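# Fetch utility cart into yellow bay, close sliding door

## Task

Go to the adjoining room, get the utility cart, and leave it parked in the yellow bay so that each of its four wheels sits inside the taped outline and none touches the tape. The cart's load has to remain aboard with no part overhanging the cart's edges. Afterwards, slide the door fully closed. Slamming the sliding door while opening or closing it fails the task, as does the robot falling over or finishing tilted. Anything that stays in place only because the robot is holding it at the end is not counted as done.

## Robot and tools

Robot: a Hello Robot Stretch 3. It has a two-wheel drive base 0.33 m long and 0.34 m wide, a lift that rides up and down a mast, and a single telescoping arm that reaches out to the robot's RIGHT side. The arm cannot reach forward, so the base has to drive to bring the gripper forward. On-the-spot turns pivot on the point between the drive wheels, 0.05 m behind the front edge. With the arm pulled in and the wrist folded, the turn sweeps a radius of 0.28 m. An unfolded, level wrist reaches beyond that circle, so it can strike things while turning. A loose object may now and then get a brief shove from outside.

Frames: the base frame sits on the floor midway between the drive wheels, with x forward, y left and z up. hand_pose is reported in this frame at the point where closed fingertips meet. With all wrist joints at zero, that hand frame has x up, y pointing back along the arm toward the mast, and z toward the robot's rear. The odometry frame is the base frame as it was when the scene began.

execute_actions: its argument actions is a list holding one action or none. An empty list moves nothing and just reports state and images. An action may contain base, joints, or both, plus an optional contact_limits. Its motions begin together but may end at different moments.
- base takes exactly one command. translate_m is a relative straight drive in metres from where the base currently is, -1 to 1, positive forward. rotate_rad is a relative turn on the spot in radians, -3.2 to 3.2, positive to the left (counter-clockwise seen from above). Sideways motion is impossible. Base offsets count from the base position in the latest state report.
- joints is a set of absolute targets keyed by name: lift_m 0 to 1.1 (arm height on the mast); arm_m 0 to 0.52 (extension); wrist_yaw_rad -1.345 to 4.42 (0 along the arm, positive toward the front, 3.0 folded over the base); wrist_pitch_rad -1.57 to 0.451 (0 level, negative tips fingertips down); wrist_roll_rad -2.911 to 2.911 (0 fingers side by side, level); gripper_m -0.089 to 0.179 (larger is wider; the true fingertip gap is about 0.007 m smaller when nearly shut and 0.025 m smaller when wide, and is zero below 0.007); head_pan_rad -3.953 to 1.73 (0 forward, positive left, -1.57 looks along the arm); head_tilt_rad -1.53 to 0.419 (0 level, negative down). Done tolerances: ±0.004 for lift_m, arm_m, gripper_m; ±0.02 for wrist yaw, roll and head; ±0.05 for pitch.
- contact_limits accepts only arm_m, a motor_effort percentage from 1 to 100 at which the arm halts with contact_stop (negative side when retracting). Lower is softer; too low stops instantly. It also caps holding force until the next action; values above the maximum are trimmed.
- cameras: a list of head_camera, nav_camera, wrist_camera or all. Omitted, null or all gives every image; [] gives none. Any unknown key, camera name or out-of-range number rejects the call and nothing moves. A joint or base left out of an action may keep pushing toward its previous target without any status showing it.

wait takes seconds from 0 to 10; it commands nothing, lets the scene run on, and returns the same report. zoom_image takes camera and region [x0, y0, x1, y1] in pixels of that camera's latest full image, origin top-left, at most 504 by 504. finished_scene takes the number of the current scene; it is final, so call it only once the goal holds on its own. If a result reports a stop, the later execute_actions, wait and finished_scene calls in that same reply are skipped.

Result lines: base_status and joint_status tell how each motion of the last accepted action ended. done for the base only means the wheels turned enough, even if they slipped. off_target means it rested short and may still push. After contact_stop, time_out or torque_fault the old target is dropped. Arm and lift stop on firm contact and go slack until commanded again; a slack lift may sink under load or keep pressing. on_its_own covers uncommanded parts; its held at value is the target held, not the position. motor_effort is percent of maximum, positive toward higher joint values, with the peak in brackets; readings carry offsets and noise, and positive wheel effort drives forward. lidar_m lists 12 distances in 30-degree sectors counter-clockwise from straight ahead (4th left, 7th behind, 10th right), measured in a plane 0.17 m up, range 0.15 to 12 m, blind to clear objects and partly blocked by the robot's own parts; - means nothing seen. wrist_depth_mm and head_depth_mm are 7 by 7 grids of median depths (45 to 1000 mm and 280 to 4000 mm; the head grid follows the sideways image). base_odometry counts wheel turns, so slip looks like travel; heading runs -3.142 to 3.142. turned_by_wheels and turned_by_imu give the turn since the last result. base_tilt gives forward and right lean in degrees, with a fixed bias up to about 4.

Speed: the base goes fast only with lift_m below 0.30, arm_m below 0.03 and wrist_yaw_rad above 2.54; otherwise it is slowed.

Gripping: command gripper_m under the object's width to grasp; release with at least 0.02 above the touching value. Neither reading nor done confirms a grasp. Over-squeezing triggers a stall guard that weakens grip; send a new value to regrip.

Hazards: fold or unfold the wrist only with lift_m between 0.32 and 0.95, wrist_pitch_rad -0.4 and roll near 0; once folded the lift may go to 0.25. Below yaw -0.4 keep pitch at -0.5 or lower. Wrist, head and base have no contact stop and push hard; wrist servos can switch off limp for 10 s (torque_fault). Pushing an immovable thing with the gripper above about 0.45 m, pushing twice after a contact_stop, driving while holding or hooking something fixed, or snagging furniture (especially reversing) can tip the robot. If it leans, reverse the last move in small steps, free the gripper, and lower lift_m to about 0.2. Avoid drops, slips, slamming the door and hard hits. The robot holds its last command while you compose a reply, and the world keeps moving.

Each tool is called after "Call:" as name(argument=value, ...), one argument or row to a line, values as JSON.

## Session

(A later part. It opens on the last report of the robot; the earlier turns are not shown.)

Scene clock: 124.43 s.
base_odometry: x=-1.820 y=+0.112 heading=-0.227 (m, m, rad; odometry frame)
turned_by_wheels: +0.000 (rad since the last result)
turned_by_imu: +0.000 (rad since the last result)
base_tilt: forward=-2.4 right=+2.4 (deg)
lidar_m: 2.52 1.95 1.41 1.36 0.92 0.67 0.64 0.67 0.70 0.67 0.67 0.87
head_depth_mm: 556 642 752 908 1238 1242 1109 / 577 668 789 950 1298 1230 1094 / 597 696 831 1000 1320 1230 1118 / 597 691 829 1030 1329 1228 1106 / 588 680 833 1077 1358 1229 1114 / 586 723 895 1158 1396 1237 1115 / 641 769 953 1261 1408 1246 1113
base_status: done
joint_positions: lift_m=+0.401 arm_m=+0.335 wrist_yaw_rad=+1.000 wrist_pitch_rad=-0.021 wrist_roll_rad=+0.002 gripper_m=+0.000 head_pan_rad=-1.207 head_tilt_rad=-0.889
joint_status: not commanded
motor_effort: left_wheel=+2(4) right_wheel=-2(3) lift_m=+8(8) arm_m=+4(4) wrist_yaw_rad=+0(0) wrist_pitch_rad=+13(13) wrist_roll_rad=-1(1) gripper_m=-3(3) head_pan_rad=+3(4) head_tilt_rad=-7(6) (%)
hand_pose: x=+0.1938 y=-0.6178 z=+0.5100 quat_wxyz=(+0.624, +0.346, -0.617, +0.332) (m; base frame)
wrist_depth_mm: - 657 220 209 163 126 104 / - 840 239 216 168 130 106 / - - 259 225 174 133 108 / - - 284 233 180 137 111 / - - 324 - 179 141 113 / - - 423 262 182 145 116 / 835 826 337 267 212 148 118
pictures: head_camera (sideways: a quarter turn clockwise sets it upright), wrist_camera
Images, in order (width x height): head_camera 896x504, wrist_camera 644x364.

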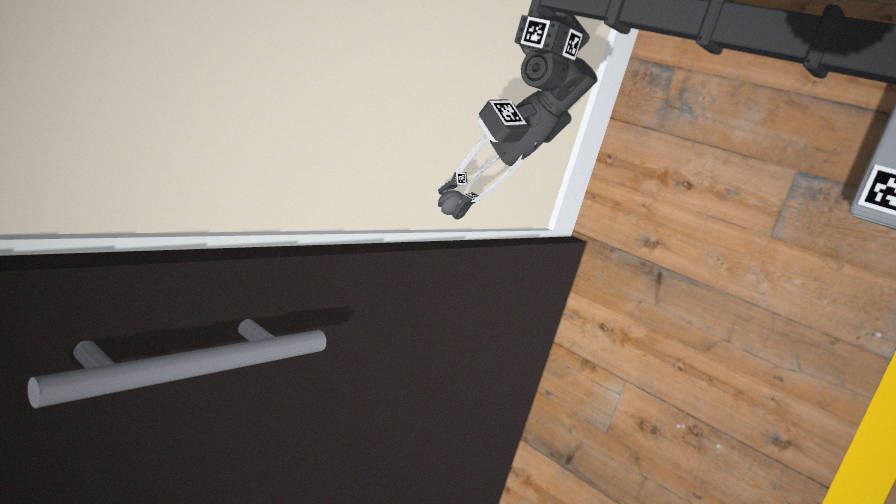

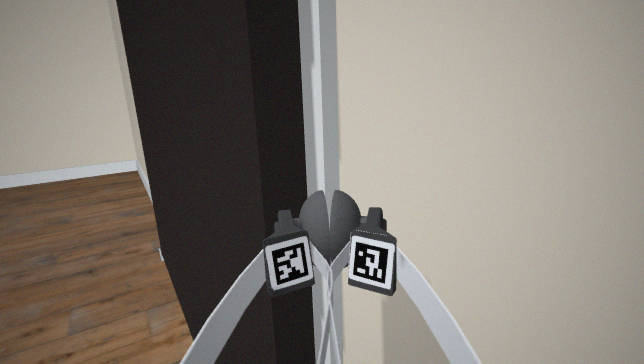

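Call:
execute_actions(
  actions=[
    {"base":{"translate_m":0.05}},
  ],
  cameras=["wrist_camera","head_camera"],
)

Scene clock: 127.50 s.
base_odometry: x=-1.771 y=+0.101 heading=-0.227 (m, m, rad; odometry frame)
turned_by_wheels: +0.000 (rad since the last result)
turned_by_imu: +0.000 (rad since the last result)
base_tilt: forward=-2.3 right=+2.4 (deg)
lidar_m: 2.52 1.93 1.41 1.36 0.99 0.72 0.69 0.72 0.70 0.67 0.65 0.86
head_depth_mm: 556 640 750 912 1236 1242 1111 / 576 667 788 952 1301 1217 1105 / 589 687 819 996 1310 1225 1121 / 566 660 796 1000 1327 1234 1105 / 563 662 843 1078 1344 1234 1109 / 613 728 897 1160 1398 1239 1112 / 641 767 953 1261 1403 1244 1116
base_status: done
joint_positions: lift_m=+0.401 arm_m=+0.335 wrist_yaw_rad=+1.000 wrist_pitch_rad=-0.021 wrist_roll_rad=+0.002 gripper_m=+0.000 head_pan_rad=-1.207 head_tilt_rad=-0.889
joint_status: not commanded
motor_effort: left_wheel=+1(5) right_wheel=-2(3) lift_m=+7(7) arm_m=+4(4) wrist_yaw_rad=+0(0) wrist_pitch_rad=+13(13) wrist_roll_rad=-1(1) gripper_m=-2(2) head_pan_rad=+6(4) head_tilt_rad=-7(6) (%)
hand_pose: x=+0.1938 y=-0.6178 z=+0.5100 quat_wxyz=(+0.624, +0.346, -0.617, +0.332) (m; base frame)
wrist_depth_mm: - 652 219 166 162 126 103 / - 838 237 173 168 130 106 / - - 258 181 174 133 108 / - - 283 188 180 137 110 / - - 323 - 179 140 113 / - - 421 209 183 144 115 / 840 820 333 221 211 148 118
pictures: head_camera (sideways: a quarter turn clockwise sets it upright), wrist_camera
Images, in order (width x height): head_camera 896x504, wrist_camera 644x364.

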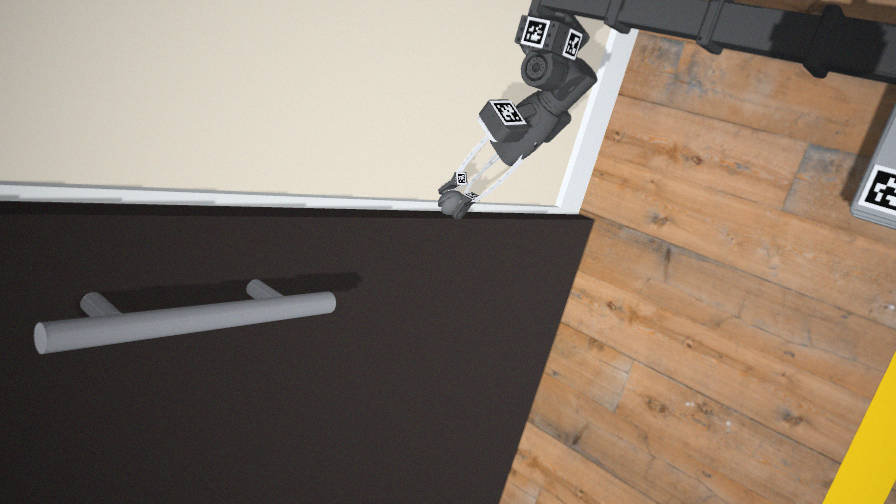

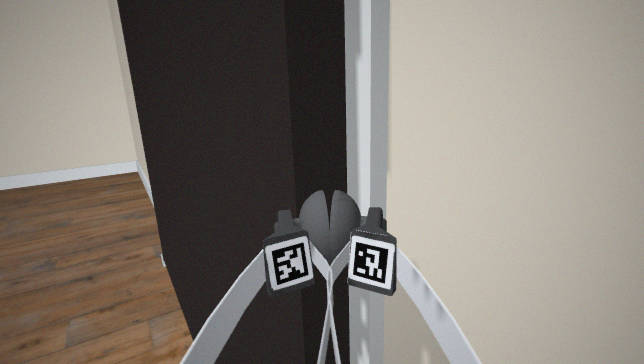

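Aimed at the door edge. Continue.

Call:
execute_actions(
  actions=[
    {"base":{"translate_m":0.08}},
  ],
  cameras=["wrist_camera","head_camera"],
)

Scene clock: 130.97 s.
base_odometry: x=-1.693 y=+0.083 heading=-0.227 (m, m, rad; odometry frame)
turned_by_wheels: +0.000 (rad since the last result)
turned_by_imu: -0.022 (rad since the last result)
base_tilt: forward=-2.4 right=+2.4 (deg)
lidar_m: 2.34 1.99 1.42 1.36 1.12 0.81 0.77 0.79 0.70 0.67 0.65 0.84
head_depth_mm: 553 637 746 908 1235 1243 1110 / 569 658 784 949 1293 1217 1092 / 605 708 831 992 1314 1230 1118 / 563 657 790 992 1315 1231 1107 / 557 650 816 1058 1358 1237 1109 / 604 714 877 1133 1376 1242 1106 / 628 754 930 1227 1406 1247 1113
base_status: done
joint_positions: lift_m=+0.401 arm_m=+0.335 wrist_yaw_rad=+1.002 wrist_pitch_rad=-0.022 wrist_roll_rad=+0.002 gripper_m=+0.000 head_pan_rad=-1.207 head_tilt_rad=-0.889
joint_status: not commanded
motor_effort: left_wheel=+1(7) right_wheel=-1(21) lift_m=+8(8) arm_m=+3(4) wrist_yaw_rad=-3(27) wrist_pitch_rad=+13(15) wrist_roll_rad=-1(1) gripper_m=-2(5) head_pan_rad=+4(3) head_tilt_rad=-7(7) (%)
hand_pose: x=+0.1940 y=-0.6174 z=+0.5098 quat_wxyz=(+0.623, +0.347, -0.617, +0.332) (m; base frame)
wrist_depth_mm: - 516 198 178 140 120 100 / - 644 214 185 145 124 102 / - 841 233 192 150 128 105 / - - 255 196 155 132 107 / - - 286 - 155 136 110 / - 998 374 220 158 140 112 / 837 814 298 223 183 143 115
pictures: head_camera (sideways: a quarter turn clockwise sets it upright), wrist_camera
Images, in order (width x height): head_camera 896x504, wrist_camera 644x364.

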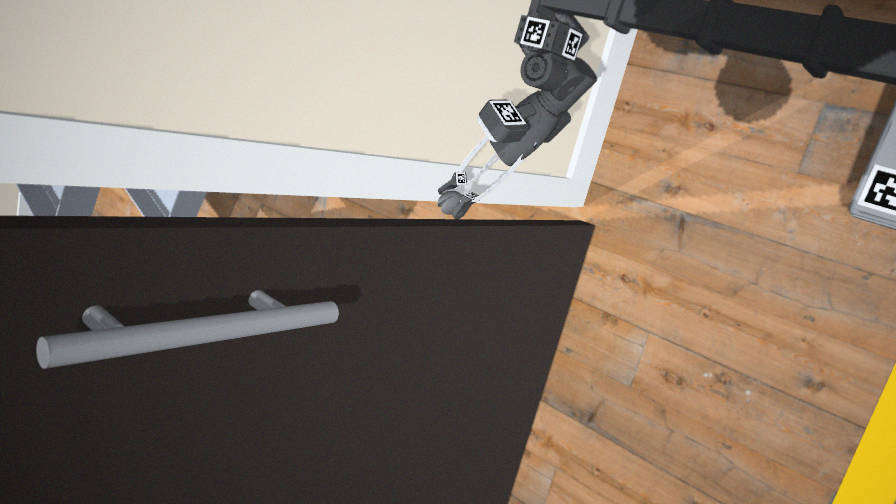

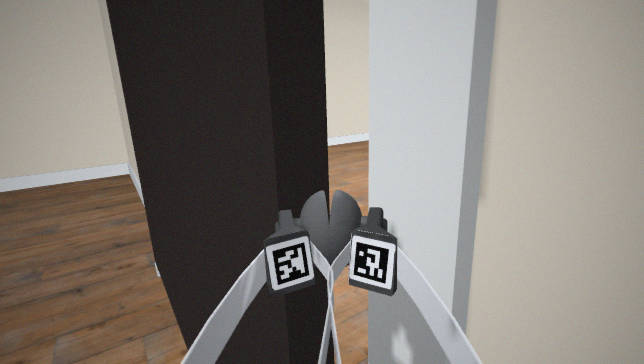

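Call:
execute_actions(
  actions=[
    {"base":{"rotate_rad":0.03},"joints":{"arm_m":0.345}},
  ],
  cameras=[],
)

Call:
execute_actions(
  actions=[
    {"base":{"translate_m":0.25}},
  ],
  cameras=["wrist_camera","head_camera"],
)

Scene clock: 134.77 s.
base_odometry: x=-1.693 y=+0.083 heading=-0.197 (m, m, rad; odometry frame)
turned_by_wheels: +0.030 (rad since the last result)
turned_by_imu: +0.026 (rad since the last result)
base_tilt: forward=-2.4 right=+2.4 (deg)
lidar_m: 2.55 1.93 1.41 1.36 1.10 0.80 0.77 0.80 0.70 0.67 0.65 0.86
head_depth_mm: 555 638 750 907 1235 1237 1115 / 569 661 785 946 1290 1218 1099 / 613 713 859 1076 1325 1226 1122 / 564 662 794 1002 1322 1236 1109 / 561 662 841 1080 1344 1233 1107 / 615 729 897 1170 1396 1246 1110 / 640 768 957 1268 1402 1245 1116
base_status: done
joint_positions: lift_m=+0.401 arm_m=+0.345 wrist_yaw_rad=+1.006 wrist_pitch_rad=-0.021 wrist_roll_rad=+0.002 gripper_m=+0.000 head_pan_rad=-1.207 head_tilt_rad=-0.890
joint_status: all done
motor_effort: left_wheel=+0(11) right_wheel=-1(24) lift_m=+8(8) arm_m=+4(11) wrist_yaw_rad=-7(22) wrist_pitch_rad=+13(16) wrist_roll_rad=-1(1) gripper_m=-3(4) head_pan_rad=+5(5) head_tilt_rad=-6(6) (%)
hand_pose: x=+0.1945 y=-0.6266 z=+0.5099 quat_wxyz=(+0.623, +0.348, -0.616, +0.334) (m; base frame)
wrist_depth_mm: - 611 192 167 134 108 95 / - 806 208 173 139 111 97 / - - 227 181 143 115 99 / - - 251 184 149 120 101 / - - 286 - 147 125 104 / - - 381 205 151 129 106 / 837 818 293 211 174 134 108
pictures: none
No camera images: the call's "cameras" was empty. Leave "cameras" out to get every camera's image.

Scene clock: 138.43 s.
base_odometry: x=-1.448 y=+0.034 heading=-0.197 (m, m, rad; odometry frame)
turned_by_wheels: +0.000 (rad since the last result)
turned_by_imu: -0.023 (rad since the last result)
base_tilt: forward=-2.3 right=+2.4 (deg)
lidar_m: 2.33 1.99 1.43 1.37 1.41 1.06 1.01 0.97 0.69 0.65 0.64 0.84
head_depth_mm: 1821 1992 1856 1003 1200 1242 1105 / 1866 2074 1864 1620 1331 1225 1099 / 2699 2100 1894 1627 1388 1230 1117 / 553 648 780 976 1311 1229 1101 / 546 642 807 1049 1343 1235 1107 / 598 707 868 1121 1383 1235 1105 / 621 743 929 1222 1407 1247 1118
base_status: done
joint_positions: lift_m=+0.401 arm_m=+0.345 wrist_yaw_rad=+0.998 wrist_pitch_rad=-0.022 wrist_roll_rad=+0.002 gripper_m=+0.000 head_pan_rad=-1.207 head_tilt_rad=-0.890
joint_status: not commanded
motor_effort: left_wheel=+1(12) right_wheel=-1(24) lift_m=+8(8) arm_m=+4(4) wrist_yaw_rad=+3(23) wrist_pitch_rad=+14(17) wrist_roll_rad=-1(1) gripper_m=-3(5) head_pan_rad=+4(4) head_tilt_rad=-6(5) (%)
hand_pose: x=+0.1934 y=-0.6284 z=+0.5097 quat_wxyz=(+0.624, +0.346, -0.617, +0.331) (m; base frame)
wrist_depth_mm: - 395 153 - - - - / - 482 165 - - - - / - 627 179 - - - - / - 896 195 - - - - / - - 221 - - - - / - - 287 925 941 981 975 / 831 818 229 465 781 780 769
pictures: head_camera (sideways: a quarter turn clockwise sets it upright), wrist_camera
Images, in order (width x height): head_camera 896x504, wrist_camera 644x364.

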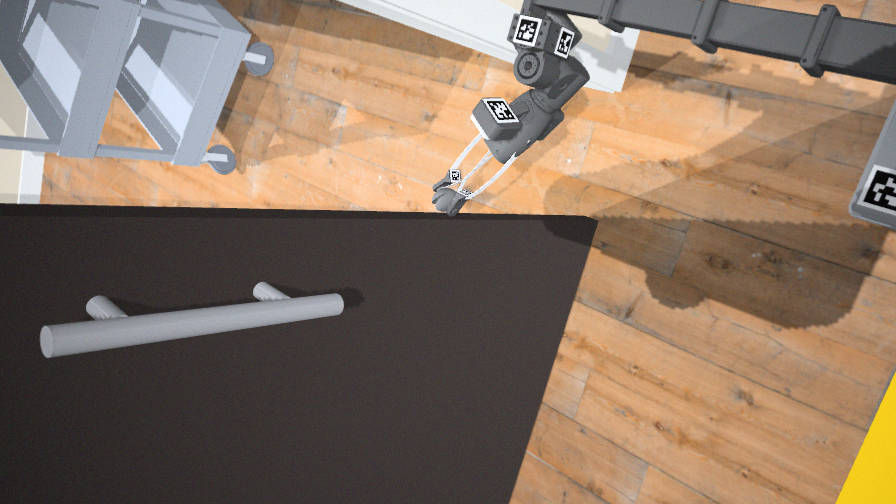

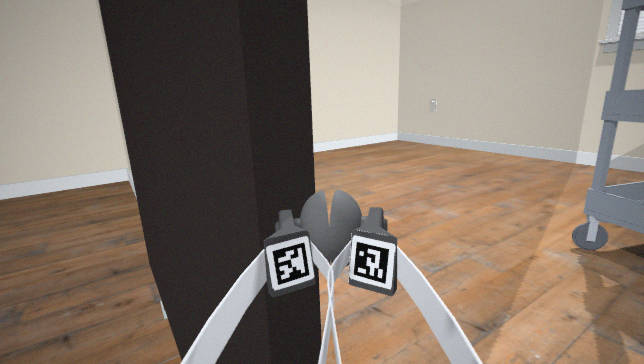

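Call:
execute_actions(
  actions=[
    {"base":{"rotate_rad":0.04},"joints":{"arm_m":0.37}},
  ],
  cameras=[],
)

Call:
execute_actions(
  actions=[
    {"base":{"translate_m":0.35}},
  ],
  cameras=["nav_camera","head_camera"],
)

Scene clock: 142.03 s.
base_odometry: x=-1.448 y=+0.034 heading=-0.157 (m, m, rad; odometry frame)
turned_by_wheels: +0.040 (rad since the last result)
turned_by_imu: +0.028 (rad since the last result)
base_tilt: forward=-2.3 right=+2.4 (deg)
lidar_m: 2.57 1.94 1.41 1.37 1.42 1.05 1.01 0.94 0.69 0.65 0.65 0.86
head_depth_mm: 1815 1988 1846 1588 1190 1241 - / 1820 2056 1853 1628 1355 1224 1105 / 2910 2285 1875 1600 1385 1224 1115 / 559 655 789 991 1318 1229 1102 / 561 658 838 1068 1339 1241 1105 / 609 724 889 1157 1395 1240 1111 / 638 764 950 1262 1405 1251 1114
base_status: done
joint_positions: lift_m=+0.401 arm_m=+0.370 wrist_yaw_rad=+0.998 wrist_pitch_rad=-0.022 wrist_roll_rad=+0.002 gripper_m=+0.000 head_pan_rad=-1.207 head_tilt_rad=-0.890
joint_status: all done
motor_effort: left_wheel=-1(17) right_wheel=+1(28) lift_m=+8(8) arm_m=+4(6) wrist_yaw_rad=+3(28) wrist_pitch_rad=+14(17) wrist_roll_rad=-1(1) gripper_m=-3(7) head_pan_rad=+5(5) head_tilt_rad=-6(6) (%)
hand_pose: x=+0.1934 y=-0.6533 z=+0.5097 quat_wxyz=(+0.624, +0.346, -0.617, +0.331) (m; base frame)
wrist_depth_mm: - 306 149 - - - - / - 400 156 - - - - / - 579 163 - - - - / - - 170 - - - - / - - 177 - - - - / - 989 198 955 969 990 949 / 815 809 194 796 784 779 760
pictures: none
No camera images: the call's "cameras" was empty. Leave "cameras" out to get every camera's image.

Scene clock: 146.63 s.
base_odometry: x=-1.102 y=-0.021 heading=-0.157 (m, m, rad; odometry frame)
turned_by_wheels: +0.000 (rad since the last result)
turned_by_imu: -0.009 (rad since the last result)
base_tilt: forward=-2.4 right=+2.4 (deg)
lidar_m: 2.42 1.95 1.42 1.37 1.42 1.42 1.36 0.94 0.77 0.62 0.62 0.84
head_depth_mm: 2735 2140 1858 1574 1354 1244 1087 / 2862 2273 1857 1627 1364 1223 1095 / 533 628 777 1003 1341 1228 1110 / 534 616 753 978 1317 1229 1106 / 574 677 823 1055 1354 1232 1106 / 599 710 877 1131 1380 1240 1111 / 625 752 931 1240 1410 1246 1106
base_status: done
joint_positions: lift_m=+0.401 arm_m=+0.370 wrist_yaw_rad=+0.875 wrist_pitch_rad=-0.022 wrist_roll_rad=+0.002 gripper_m=+0.000 head_pan_rad=-1.206 head_tilt_rad=-0.891
joint_status: not commanded
on_its_own: wrist_yaw_rad is held at +0.881, not at your +1.000, by its stall guard, which is not easing now
motor_effort: left_wheel=-1(19) right_wheel=+2(39) lift_m=+8(8) arm_m=-3(4) wrist_yaw_rad=+8(100) wrist_pitch_rad=+14(18) wrist_roll_rad=-1(1) gripper_m=-4(10) head_pan_rad=+3(4) head_tilt_rad=-5(6) (%)
hand_pose: x=+0.1748 y=-0.6791 z=+0.5096 quat_wxyz=(+0.643, +0.307, -0.637, +0.292) (m; base frame)
wrist_depth_mm: 312 89 102 - - - - / 656 93 105 - - - - / - 97 108 - - - - / - 102 112 - - - - / - 121 115 - - - - / - 152 115 962 957 980 959 / 834 204 128 793 792 766 765
pictures: head_camera (sideways: a quarter turn clockwise sets it upright), nav_camera (sideways: a quarter turn counterclockwise sets it upright)
Images, in order (width x height): head_camera 896x504, nav_camera 672x504.

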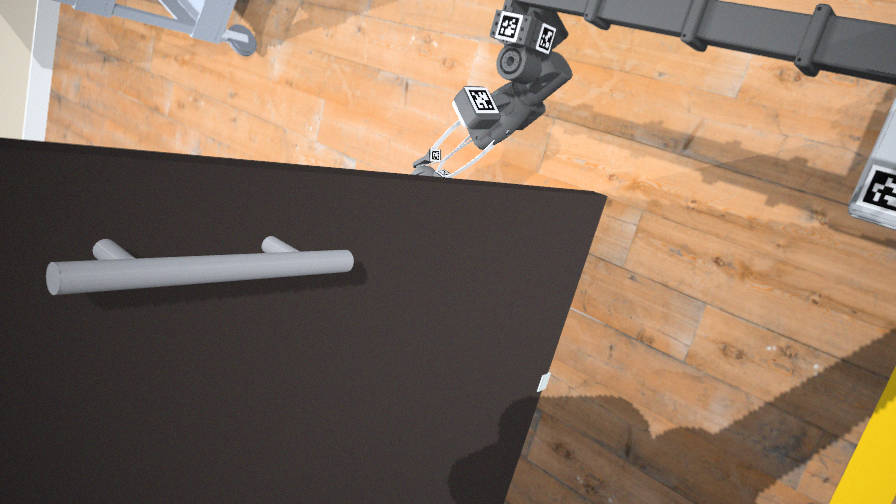

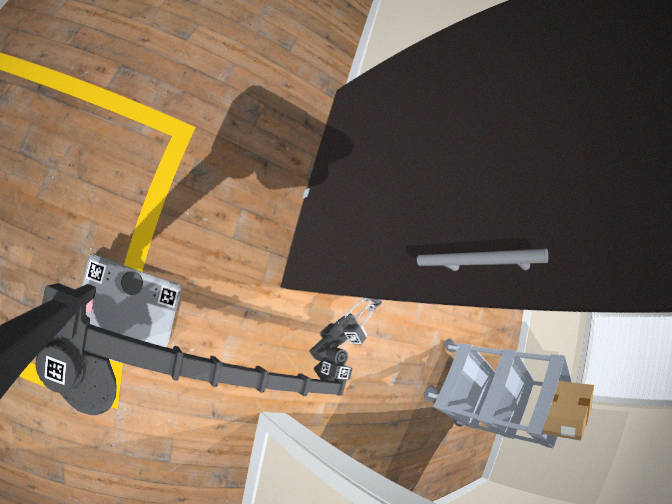

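Call:
execute_actions(
  actions=[
    {"base":{"translate_m":-0.1}},
  ],
  cameras=[],
)

Call:
execute_actions(
  actions=[
    {"joints":{"wrist_yaw_rad":1.35,"arm_m":0.41}},
  ],
  cameras=["wrist_camera","head_camera"],
)

Scene clock: 152.73 s.
base_odometry: x=-1.201 y=-0.005 heading=-0.157 (m, m, rad; odometry frame)
turned_by_wheels: +0.000 (rad since the last result)
turned_by_imu: +0.001 (rad since the last result)
base_tilt: forward=-2.4 right=+2.4 (deg)
lidar_m: 2.47 1.96 1.42 1.37 1.42 1.31 1.26 0.94 0.72 1.76 0.65 0.85
head_depth_mm: 2564 2051 1868 1588 1353 1238 1092 / 2841 2264 1869 1620 1357 1215 1094 / 2889 2266 1877 1585 1386 1236 1117 / 596 699 851 1093 1322 1233 1102 / 578 667 817 1058 1340 1234 1102 / 576 709 881 1143 1389 1245 1110 / 629 754 935 1243 1409 1245 1112
base_status: done
joint_positions: lift_m=+0.401 arm_m=+0.370 wrist_yaw_rad=+0.879 wrist_pitch_rad=-0.022 wrist_roll_rad=+0.002 gripper_m=+0.000 head_pan_rad=-1.206 head_tilt_rad=-0.891
joint_status: not commanded
on_its_own: wrist_yaw_rad is held at +0.881, not at your +1.000, by its stall guard, which is not easing now
motor_effort: left_wheel=+0(4) right_wheel=-1(4) lift_m=+8(8) arm_m=-3(3) wrist_yaw_rad=+2(7) wrist_pitch_rad=+14(14) wrist_roll_rad=-1(1) gripper_m=-3(3) head_pan_rad=+4(5) head_tilt_rad=-5(6) (%)
hand_pose: x=+0.1754 y=-0.6784 z=+0.5097 quat_wxyz=(+0.643, +0.308, -0.637, +0.293) (m; base frame)
wrist_depth_mm: 404 170 - - - - - / - 174 - - - - - / - 181 - - - - - / - 191 - - - - - / - 199 - - - - - / - 209 699 950 944 988 966 / 823 251 770 795 777 772 767
pictures: none
No camera images: the call's "cameras" was empty. Leave "cameras" out to get every camera's image.

Scene clock: 154.10 s.
base_odometry: x=-1.201 y=-0.005 heading=-0.157 (m, m, rad; odometry frame)
turned_by_wheels: +0.000 (rad since the last result)
turned_by_imu: +0.000 (rad since the last result)
base_tilt: forward=-2.4 right=+2.3 (deg)
lidar_m: 2.48 1.96 1.42 1.37 1.42 1.31 1.26 0.94 0.72 1.76 0.65 0.85
head_depth_mm: 2528 2024 1856 1616 1373 1245 - / 2842 2247 1855 1622 1369 1225 1098 / 2884 2279 1871 1615 1385 1227 1116 / 598 702 851 1081 1328 1241 1107 / 578 668 821 1058 1347 1234 1105 / 575 708 885 1142 1379 1243 1113 / 629 755 940 1248 1409 1247 1118
base_status: not commanded
joint_positions: lift_m=+0.401 arm_m=+0.410 wrist_yaw_rad=+1.348 wrist_pitch_rad=-0.022 wrist_roll_rad=+0.002 gripper_m=+0.000 head_pan_rad=-1.206 head_tilt_rad=-0.891
joint_status: all done
motor_effort: left_wheel=+0(0) right_wheel=+0(0) lift_m=+8(8) arm_m=+5(4) wrist_yaw_rad=+3(3) wrist_pitch_rad=+14(14) wrist_roll_rad=-1(1) gripper_m=-4(4) head_pan_rad=+4(3) head_tilt_rad=-5(5) (%)
hand_pose: x=+0.2279 y=-0.6113 z=+0.5097 quat_wxyz=(+0.557, +0.448, -0.548, +0.435) (m; base frame)
wrist_depth_mm: - - - 171 - - - / - - - 178 - - - / - - - 185 - - - / - - - 194 - - - / - - - - - - - / - - - 214 957 970 952 / 830 815 815 247 796 781 766
pictures: head_camera (sideways: a quarter turn clockwise sets it upright), wrist_camera
Images, in order (width x height): head_camera 896x504, wrist_camera 644x364.

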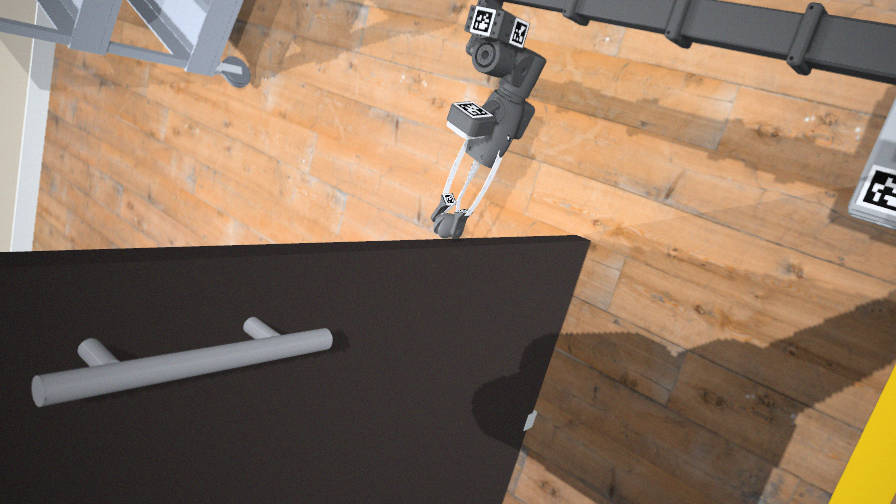

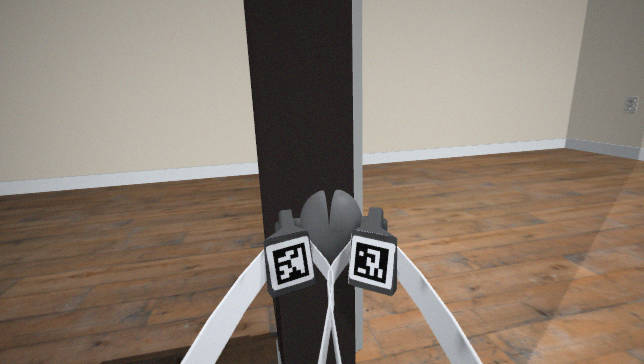

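Call:
execute_actions(
  actions=[
    {"base":{"translate_m":0.1}},
  ],
  cameras=["wrist_camera","head_camera"],
)

Scene clock: 160.17 s.
base_odometry: x=-1.102 y=-0.021 heading=-0.157 (m, m, rad; odometry frame)
turned_by_wheels: +0.000 (rad since the last result)
turned_by_imu: -0.018 (rad since the last result)
base_tilt: forward=-2.3 right=+2.4 (deg)
lidar_m: 2.33 2.00 1.43 1.37 1.41 1.42 1.36 0.96 0.76 1.76 0.65 0.83
head_depth_mm: 2745 2045 1862 1613 1376 1240 - / 2886 2262 1866 1626 1375 1219 1103 / 2864 2267 1861 1629 1384 1233 1116 / 585 687 837 1015 1323 1233 1107 / 570 655 808 1043 1337 1239 1106 / 565 703 865 1126 1379 1239 1108 / 617 737 919 1209 1402 1242 1112
base_status: done
joint_positions: lift_m=+0.401 arm_m=+0.410 wrist_yaw_rad=+1.352 wrist_pitch_rad=-0.022 wrist_roll_rad=+0.002 gripper_m=+0.000 head_pan_rad=-1.206 head_tilt_rad=-0.891
joint_status: not commanded
motor_effort: left_wheel=+0(11) right_wheel=-1(29) lift_m=+8(8) arm_m=+4(4) wrist_yaw_rad=-3(22) wrist_pitch_rad=+14(15) wrist_roll_rad=-1(1) gripper_m=-3(3) head_pan_rad=+4(5) head_tilt_rad=-5(6) (%)
hand_pose: x=+0.2282 y=-0.6102 z=+0.5097 quat_wxyz=(+0.556, +0.449, -0.547, +0.436) (m; base frame)
wrist_depth_mm: - - - 161 - - - / - - - 168 - - - / - - - 176 - - - / - - - 183 - - - / - - - - - - - / - - - 202 949 964 947 / 834 819 814 216 792 779 766
pictures: head_camera (sideways: a quarter turn clockwise sets it upright), wrist_camera
Images, in order (width x height): head_camera 896x504, wrist_camera 644x364.

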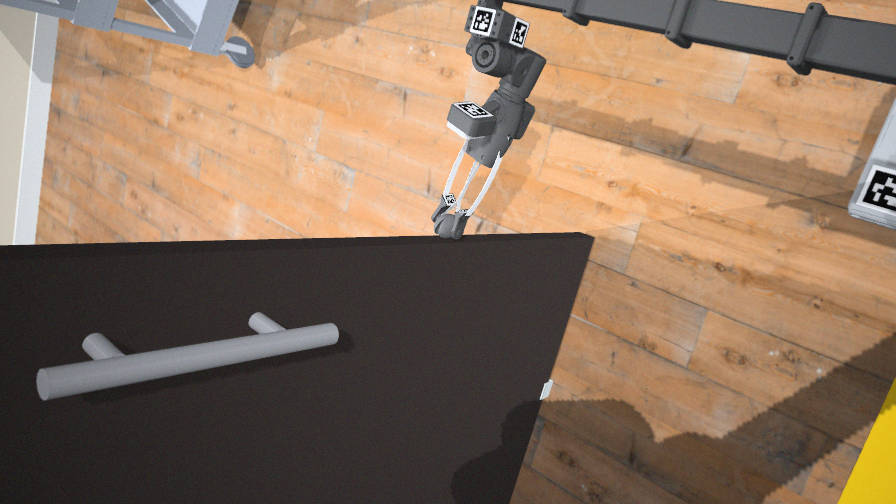

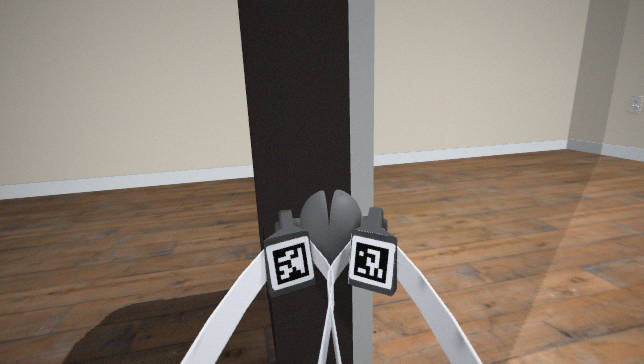

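Call:
execute_actions(
  actions=[
    {"base":{"translate_m":0.12}},
  ],
  cameras=["wrist_camera","head_camera"],
)

Scene clock: 164.27 s.
base_odometry: x=-0.984 y=-0.040 heading=-0.157 (m, m, rad; odometry frame)
turned_by_wheels: +0.000 (rad since the last result)
turned_by_imu: -0.004 (rad since the last result)
base_tilt: forward=-2.4 right=+2.4 (deg)
lidar_m: 2.27 2.01 1.44 1.37 1.41 1.54 1.48 0.96 0.84 1.80 0.64 0.82
head_depth_mm: 2759 2230 1833 1614 1371 1244 - / 2812 2241 1862 1635 1366 1219 1093 / 2874 2259 1869 1623 1379 1227 1119 / 586 690 835 1049 1320 1228 1105 / 566 654 794 1034 1351 1229 1105 / 559 691 857 1111 1372 1239 1107 / 611 729 909 1200 1407 1245 1113
base_status: done
joint_positions: lift_m=+0.401 arm_m=+0.410 wrist_yaw_rad=+1.352 wrist_pitch_rad=-0.022 wrist_roll_rad=+0.002 gripper_m=+0.000 head_pan_rad=-1.206 head_tilt_rad=-0.891
joint_status: not commanded
motor_effort: left_wheel=+1(9) right_wheel=-1(27) lift_m=+8(8) arm_m=+4(4) wrist_yaw_rad=-3(16) wrist_pitch_rad=+14(15) wrist_roll_rad=-2(1) gripper_m=-3(3) head_pan_rad=+4(4) head_tilt_rad=-5(6) (%)
hand_pose: x=+0.2282 y=-0.6102 z=+0.5097 quat_wxyz=(+0.556, +0.449, -0.547, +0.436) (m; base frame)
wrist_depth_mm: - - - 165 - - - / - - - 172 - - - / - - - 179 - - - / - - - 184 - - - / - - - - - - - / - - - 208 945 970 956 / 825 825 808 242 720 770 771
pictures: head_camera (sideways: a quarter turn clockwise sets it upright), wrist_camera
Images, in order (width x height): head_camera 896x504, wrist_camera 644x364.

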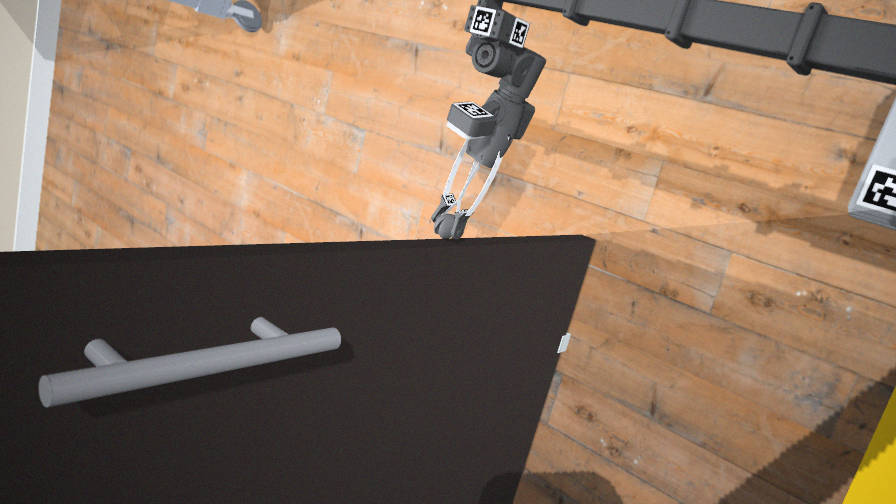

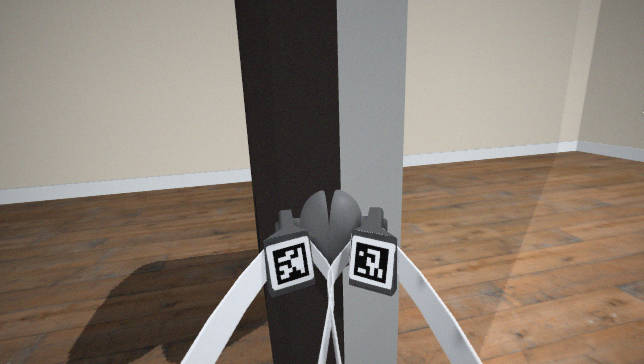

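Call:
execute_actions(
  actions=[
    {"base":{"translate_m":0.12}},
  ],
  cameras=["wrist_camera","head_camera"],
)

Scene clock: 168.87 s.
base_odometry: x=-0.865 y=-0.059 heading=-0.157 (m, m, rad; odometry frame)
turned_by_wheels: +0.000 (rad since the last result)
turned_by_imu: -0.012 (rad since the last result)
base_tilt: forward=-2.4 right=+2.4 (deg)
lidar_m: 2.17 2.05 1.45 1.38 1.42 1.67 1.59 0.94 0.91 1.82 0.64 0.81
head_depth_mm: 2743 2243 1863 1603 1372 1237 - / 2865 2251 1875 1617 1367 1217 1104 / 2887 2277 1862 1620 1379 1224 1118 / 2716 2159 832 1038 1340 1233 1103 / 557 649 771 1018 1327 1242 1106 / 550 661 840 1086 1376 1242 1113 / 602 720 888 1168 1409 1235 1113
base_status: done
joint_positions: lift_m=+0.401 arm_m=+0.410 wrist_yaw_rad=+1.352 wrist_pitch_rad=-0.022 wrist_roll_rad=+0.002 gripper_m=+0.000 head_pan_rad=-1.206 head_tilt_rad=-0.891
joint_status: not commanded
motor_effort: left_wheel=+1(11) right_wheel=-1(28) lift_m=+8(8) arm_m=+3(4) wrist_yaw_rad=-2(22) wrist_pitch_rad=+14(15) wrist_roll_rad=-1(1) gripper_m=-3(4) head_pan_rad=+5(5) head_tilt_rad=-5(6) (%)
hand_pose: x=+0.2282 y=-0.6102 z=+0.5097 quat_wxyz=(+0.556, +0.449, -0.547, +0.436) (m; base frame)
wrist_depth_mm: - - - 260 279 - - / - - - 270 291 - - / - - - 186 304 - - / - - - 191 316 - - / - - - - 338 - - / - - - 214 353 975 975 / 832 823 783 219 361 773 762
pictures: head_camera (sideways: a quarter turn clockwise sets it upright), wrist_camera
Images, in order (width x height): head_camera 896x504, wrist_camera 644x364.

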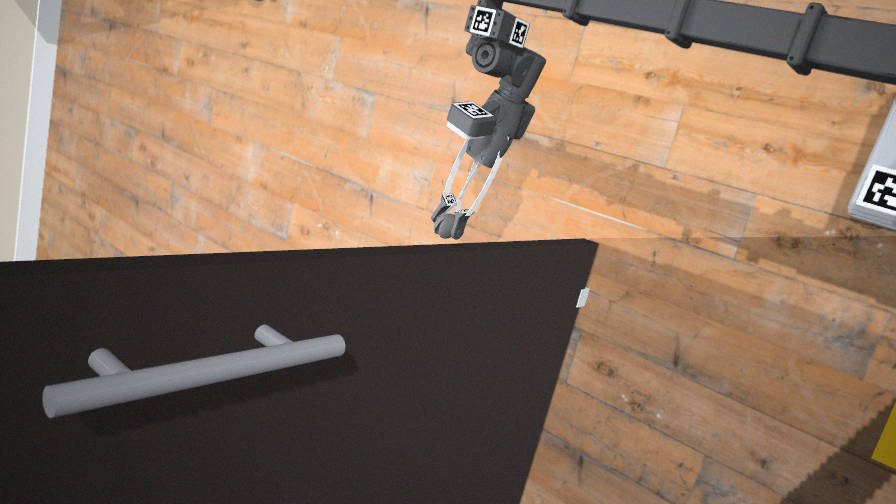

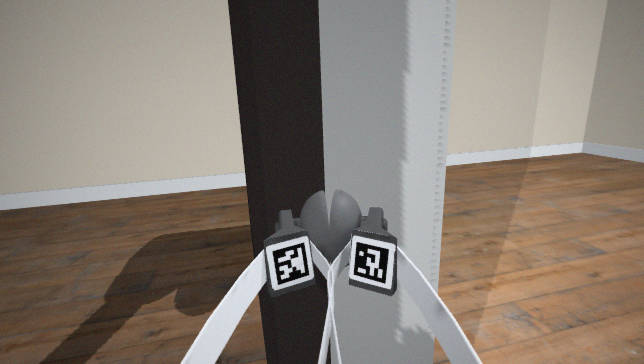

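Call:
execute_actions(
  actions=[
    {"base":{"translate_m":0.07},"joints":{"arm_m":0.40}},
  ],
  cameras=["wrist_camera","head_camera","nav_camera"],
)

Scene clock: 172.70 s.
base_odometry: x=-0.796 y=-0.070 heading=-0.157 (m, m, rad; odometry frame)
turned_by_wheels: +0.000 (rad since the last result)
turned_by_imu: -0.017 (rad since the last result)
base_tilt: forward=-2.4 right=+2.4 (deg)
lidar_m: 2.04 2.10 1.46 1.38 1.41 1.75 1.66 0.96 0.96 1.84 0.63 0.79
head_depth_mm: 2734 2231 1856 1607 1375 1242 - / 2816 2272 1841 1623 1359 1219 1089 / 2888 2275 1877 1618 1385 1229 1117 / 2630 801 912 1026 1319 1233 1109 / 547 645 768 1005 1324 1237 1105 / 547 633 818 1066 1355 1241 1112 / 588 702 866 1141 1379 1245 1116
base_status: done
joint_positions: lift_m=+0.401 arm_m=+0.400 wrist_yaw_rad=+1.352 wrist_pitch_rad=-0.022 wrist_roll_rad=+0.002 gripper_m=+0.000 head_pan_rad=-1.206 head_tilt_rad=-0.891
joint_status: all done
motor_effort: left_wheel=+1(13) right_wheel=-1(29) lift_m=+8(8) arm_m=+1(2) wrist_yaw_rad=-3(21) wrist_pitch_rad=+13(16) wrist_roll_rad=-1(1) gripper_m=-3(3) head_pan_rad=+3(4) head_tilt_rad=-6(6) (%)
hand_pose: x=+0.2282 y=-0.6005 z=+0.5097 quat_wxyz=(+0.556, +0.449, -0.547, +0.436) (m; base frame)
wrist_depth_mm: - - 571 208 222 - - / - - - 182 232 - - / - - - 189 241 - - / - - - 195 252 - - / - - - - 268 - - / - - - 217 281 969 966 / 822 823 791 222 290 776 766
pictures: head_camera (sideways: a quarter turn clockwise sets it upright), nav_camera (sideways: a quarter turn counterclockwise sets it upright), wrist_camera
Images, in order (width x height): head_camera 896x504, nav_camera 672x504, wrist_camera 644x364.

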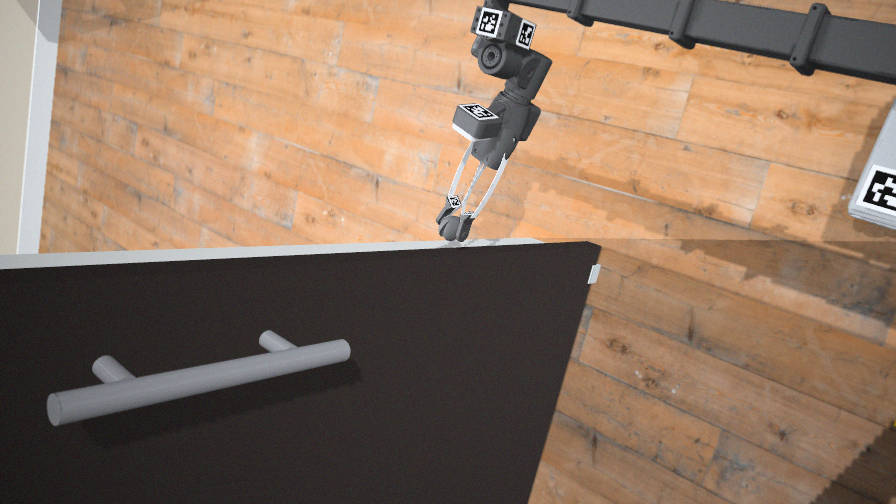

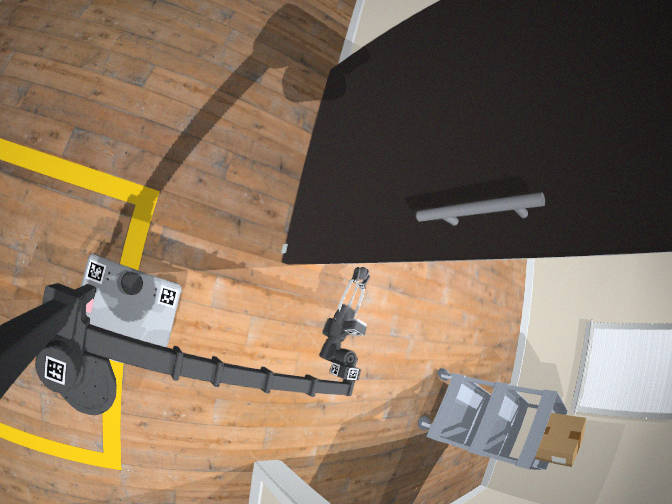

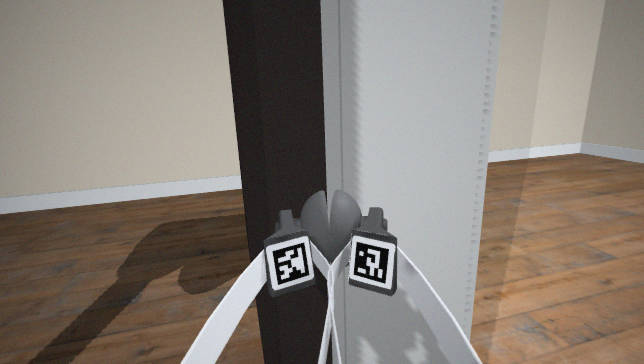

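Call:
execute_actions(
  actions=[
    {"base":{"translate_m":-0.2},"joints":{"arm_m":0.0,"wrist_pitch_rad":-0.4}},
  ],
  cameras=[],
)

Call:
execute_actions(
  actions=[
    {"base":{"rotate_rad":-1.52},"joints":{"wrist_yaw_rad":3.0,"head_pan_rad":0,"head_tilt_rad":-0.6}},
  ],
)

Scene clock: 186.77 s.
base_odometry: x=-0.994 y=-0.038 heading=-0.156 (m, m, rad; odometry frame)
turned_by_wheels: +0.000 (rad since the last result)
turned_by_imu: +0.002 (rad since the last result)
base_tilt: forward=-2.3 right=+2.4 (deg)
lidar_m: 2.08 2.07 1.45 1.37 1.40 1.55 1.46 1.00 0.83 1.79 0.74 0.81
head_depth_mm: 2750 2122 1859 1580 1374 1222 1110 / 2828 2243 1848 1574 1376 1225 - / 2902 2263 1870 1585 1390 1224 - / 2920 2306 1885 1586 1389 1231 1090 / 2891 2308 1903 1516 1367 1243 1101 / 2757 857 921 1092 1376 1241 1110 / 637 717 888 1169 1405 1239 1116
base_status: done
joint_positions: lift_m=+0.401 arm_m=+0.002 wrist_yaw_rad=+1.351 wrist_pitch_rad=-0.414 wrist_roll_rad=+0.002 gripper_m=+0.000 head_pan_rad=-1.206 head_tilt_rad=-0.891
joint_status: all done
joint sent to its limit — the command would take arm_m past its lower limit, so that joint was sent only as far as its limit.
motor_effort: left_wheel=+1(3) right_wheel=-1(4) lift_m=+8(8) arm_m=-3(2) wrist_yaw_rad=-1(2) wrist_pitch_rad=+9(12) wrist_roll_rad=-1(1) gripper_m=-3(3) head_pan_rad=+4(3) head_tilt_rad=-6(5) (%)
hand_pose: x=+0.1981 y=-0.1962 z=+0.4143 quat_wxyz=(+0.631, +0.547, -0.449, +0.319) (m; base frame)
wrist_depth_mm: - - - - 755 514 483 / - - - - 803 534 551 / - - - - 855 576 986 / 935 894 881 879 819 645 825 / 758 747 741 - 717 682 698 / 637 625 624 599 592 606 591 / 559 553 544 540 536 524 524
pictures: none
No camera images: the call's "cameras" was empty. Leave "cameras" out to get every camera's image.

Scene clock: 190.17 s.
base_odometry: x=-0.994 y=-0.038 heading=-1.676 (m, m, rad; odometry frame)
turned_by_wheels: -1.520 (rad since the last result)
turned_by_imu: -1.525 (rad since the last result)
base_tilt: forward=-2.3 right=+2.3 (deg)
lidar_m: 1.79 0.74 0.85 2.31 1.95 1.43 1.37 1.42 1.52 1.46 0.94 0.83
head_depth_mm: 2822 3084 2896 2123 1702 1397 1196 / 2699 1707 2104 2075 1711 1402 1197 / 2729 1789 2237 2082 1694 1417 1207 / 2815 3046 2835 2149 1714 1410 1199 / 2832 3178 2981 2172 1733 1419 1199 / 2844 3148 2988 2204 1728 1420 1206 / 2820 3139 3019 2202 1742 1361 1166
base_status: done
joint_positions: lift_m=+0.401 arm_m=+0.002 wrist_yaw_rad=+2.998 wrist_pitch_rad=-0.414 wrist_roll_rad=+0.002 gripper_m=+0.000 head_pan_rad=-0.007 head_tilt_rad=-0.606
joint_status: all done
motor_effort: left_wheel=+2(5) right_wheel=-3(6) lift_m=+8(8) arm_m=-3(3) wrist_yaw_rad=+3(6) wrist_pitch_rad=+9(9) wrist_roll_rad=-1(2) gripper_m=-3(3) head_pan_rad=+6(50) head_tilt_rad=+4(26) (%)
hand_pose: x=+0.0109 y=+0.0755 z=+0.4143 quat_wxyz=(+0.195, +0.701, +0.095, +0.679) (m; base frame)
wrist_depth_mm: - - - - - 860 620 / - - - - - 875 632 / - - - - - 890 678 / 938 924 886 886 864 835 764 / 758 744 741 - 718 699 694 / 656 636 - 598 599 599 596 / 561 559 - 569 537 524 527
pictures: head_camera (sideways: a quarter turn clockwise sets it upright), nav_camera (sideways: a quarter turn counterclockwise sets it upright), wrist_camera
Images, in order (width x height): head_camera 896x504, nav_camera 672x504, wrist_camera 644x364.

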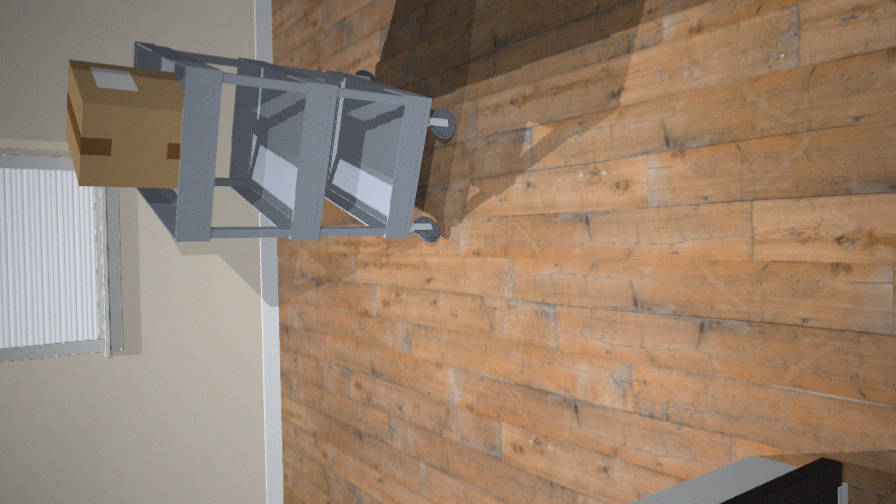

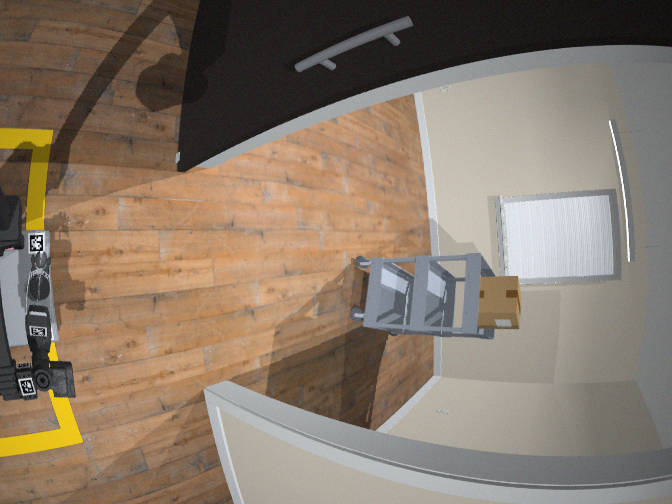

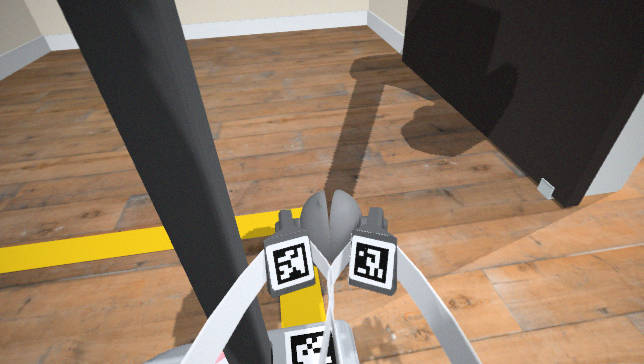

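Call:
execute_actions(
  actions=[
    {"joints":{"lift_m":0.25}},
  ],
  cameras=[],
)

Call:
execute_actions(
  actions=[
    {"base":{"translate_m":1.0},"joints":{"head_tilt_rad":-0.5}},
  ],
)

Scene clock: 197.67 s.
base_odometry: x=-0.994 y=-0.038 heading=-1.676 (m, m, rad; odometry frame)
turned_by_wheels: +0.000 (rad since the last result)
turned_by_imu: +0.001 (rad since the last result)
base_tilt: forward=-2.4 right=+2.4 (deg)
lidar_m: 1.79 0.74 0.85 2.31 1.96 1.42 1.37 1.42 1.52 1.46 0.93 0.83
head_depth_mm: 2780 3097 2909 2123 1690 1399 1193 / 2697 1713 2097 2066 1701 1407 1198 / 2723 1772 2212 2077 1706 1409 1197 / 2811 3018 2835 2121 1711 1411 1205 / 2824 3137 2920 2178 1713 1421 1207 / 2815 3109 2981 2186 1740 1428 1208 / 2847 3189 3014 2199 1724 1361 1169
base_status: not commanded
joint_positions: lift_m=+0.251 arm_m=+0.002 wrist_yaw_rad=+2.998 wrist_pitch_rad=-0.415 wrist_roll_rad=+0.002 gripper_m=+0.000 head_pan_rad=-0.007 head_tilt_rad=-0.606
joint_status: all done
motor_effort: left_wheel=+2(2) right_wheel=-2(3) lift_m=+8(8) arm_m=-2(2) wrist_yaw_rad=+2(2) wrist_pitch_rad=+9(9) wrist_roll_rad=-1(1) gripper_m=-2(3) head_pan_rad=+5(4) head_tilt_rad=+4(4) (%)
hand_pose: x=+0.0109 y=+0.0754 z=+0.2642 quat_wxyz=(+0.195, +0.701, +0.096, +0.679) (m; base frame)
wrist_depth_mm: - - - - - 856 614 / - - - - - 882 625 / 851 812 816 776 760 758 666 / 665 650 635 631 611 604 592 / 540 538 542 - 511 505 494 / 474 - - - 430 428 427 / - - - - 381 378 372
pictures: none
No camera images: the call's "cameras" was empty. Leave "cameras" out to get every camera's image.

Scene clock: 202.70 s.
base_odometry: x=-1.099 y=-1.033 heading=-1.676 (m, m, rad; odometry frame)
turned_by_wheels: +0.000 (rad since the last result)
turned_by_imu: -0.001 (rad since the last result)
base_tilt: forward=-2.3 right=+2.4 (deg)
lidar_m: 0.84 2.49 2.40 0.90 0.56 2.46 2.37 2.09 0.55 0.85 1.51 0.84
head_depth_mm: 1978 2086 901 921 1212 1266 1207 / 1990 2131 957 995 1213 1309 1238 / 1981 2173 2269 1073 1217 1348 1265 / 1981 2143 2377 2417 1841 1482 1274 / 1982 2176 2390 2560 1899 1542 1272 / 1991 2172 2392 2569 1930 1532 1284 / 1992 2175 2410 2533 1915 1538 1282
base_status: done
joint_positions: lift_m=+0.251 arm_m=+0.002 wrist_yaw_rad=+2.999 wrist_pitch_rad=-0.415 wrist_roll_rad=+0.002 gripper_m=+0.000 head_pan_rad=-0.007 head_tilt_rad=-0.506
joint_status: all done
motor_effort: left_wheel=+2(8) right_wheel=-2(4) lift_m=+8(8) arm_m=-3(3) wrist_yaw_rad=+2(3) wrist_pitch_rad=+9(9) wrist_roll_rad=-1(1) gripper_m=-3(3) head_pan_rad=+3(5) head_tilt_rad=+4(16) (%)
hand_pose: x=+0.0107 y=+0.0754 z=+0.2642 quat_wxyz=(+0.195, +0.701, +0.096, +0.679) (m; base frame)
wrist_depth_mm: 421 - - - - - - / 461 - - - - - 969 / 495 519 807 783 769 759 726 / 546 577 639 631 617 601 591 / 540 540 545 - 512 505 496 / 474 - - - 427 431 424 / - - - - 382 376 371
pictures: head_camera (sideways: a quarter turn clockwise sets it upright), nav_camera (sideways: a quarter turn counterclockwise sets it upright), wrist_camera
Images, in order (width x height): head_camera 896x504, nav_camera 672x504, wrist_camera 644x364.

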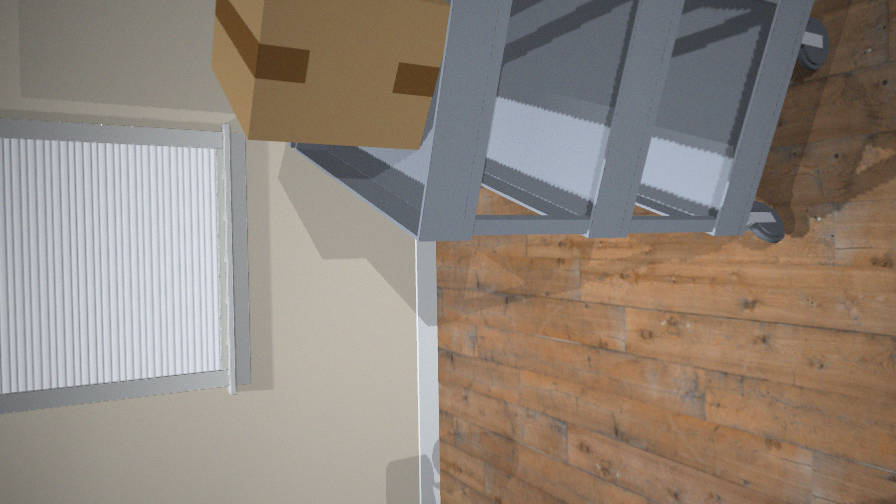

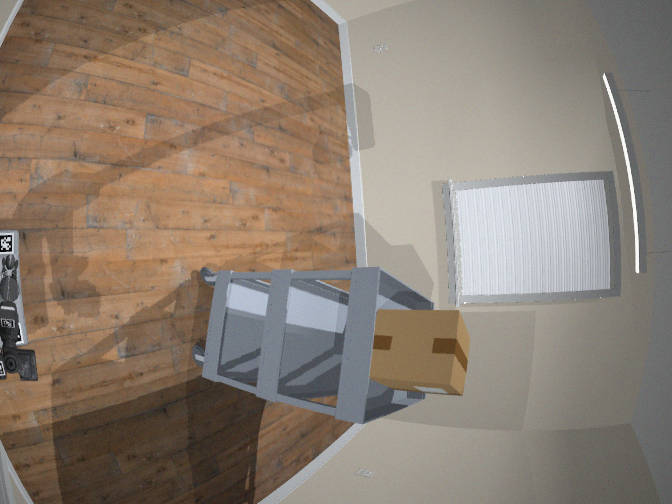

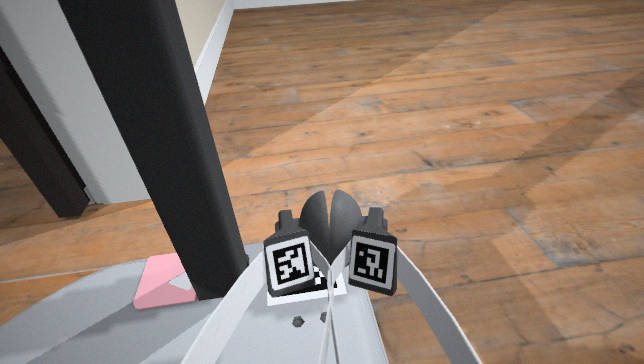

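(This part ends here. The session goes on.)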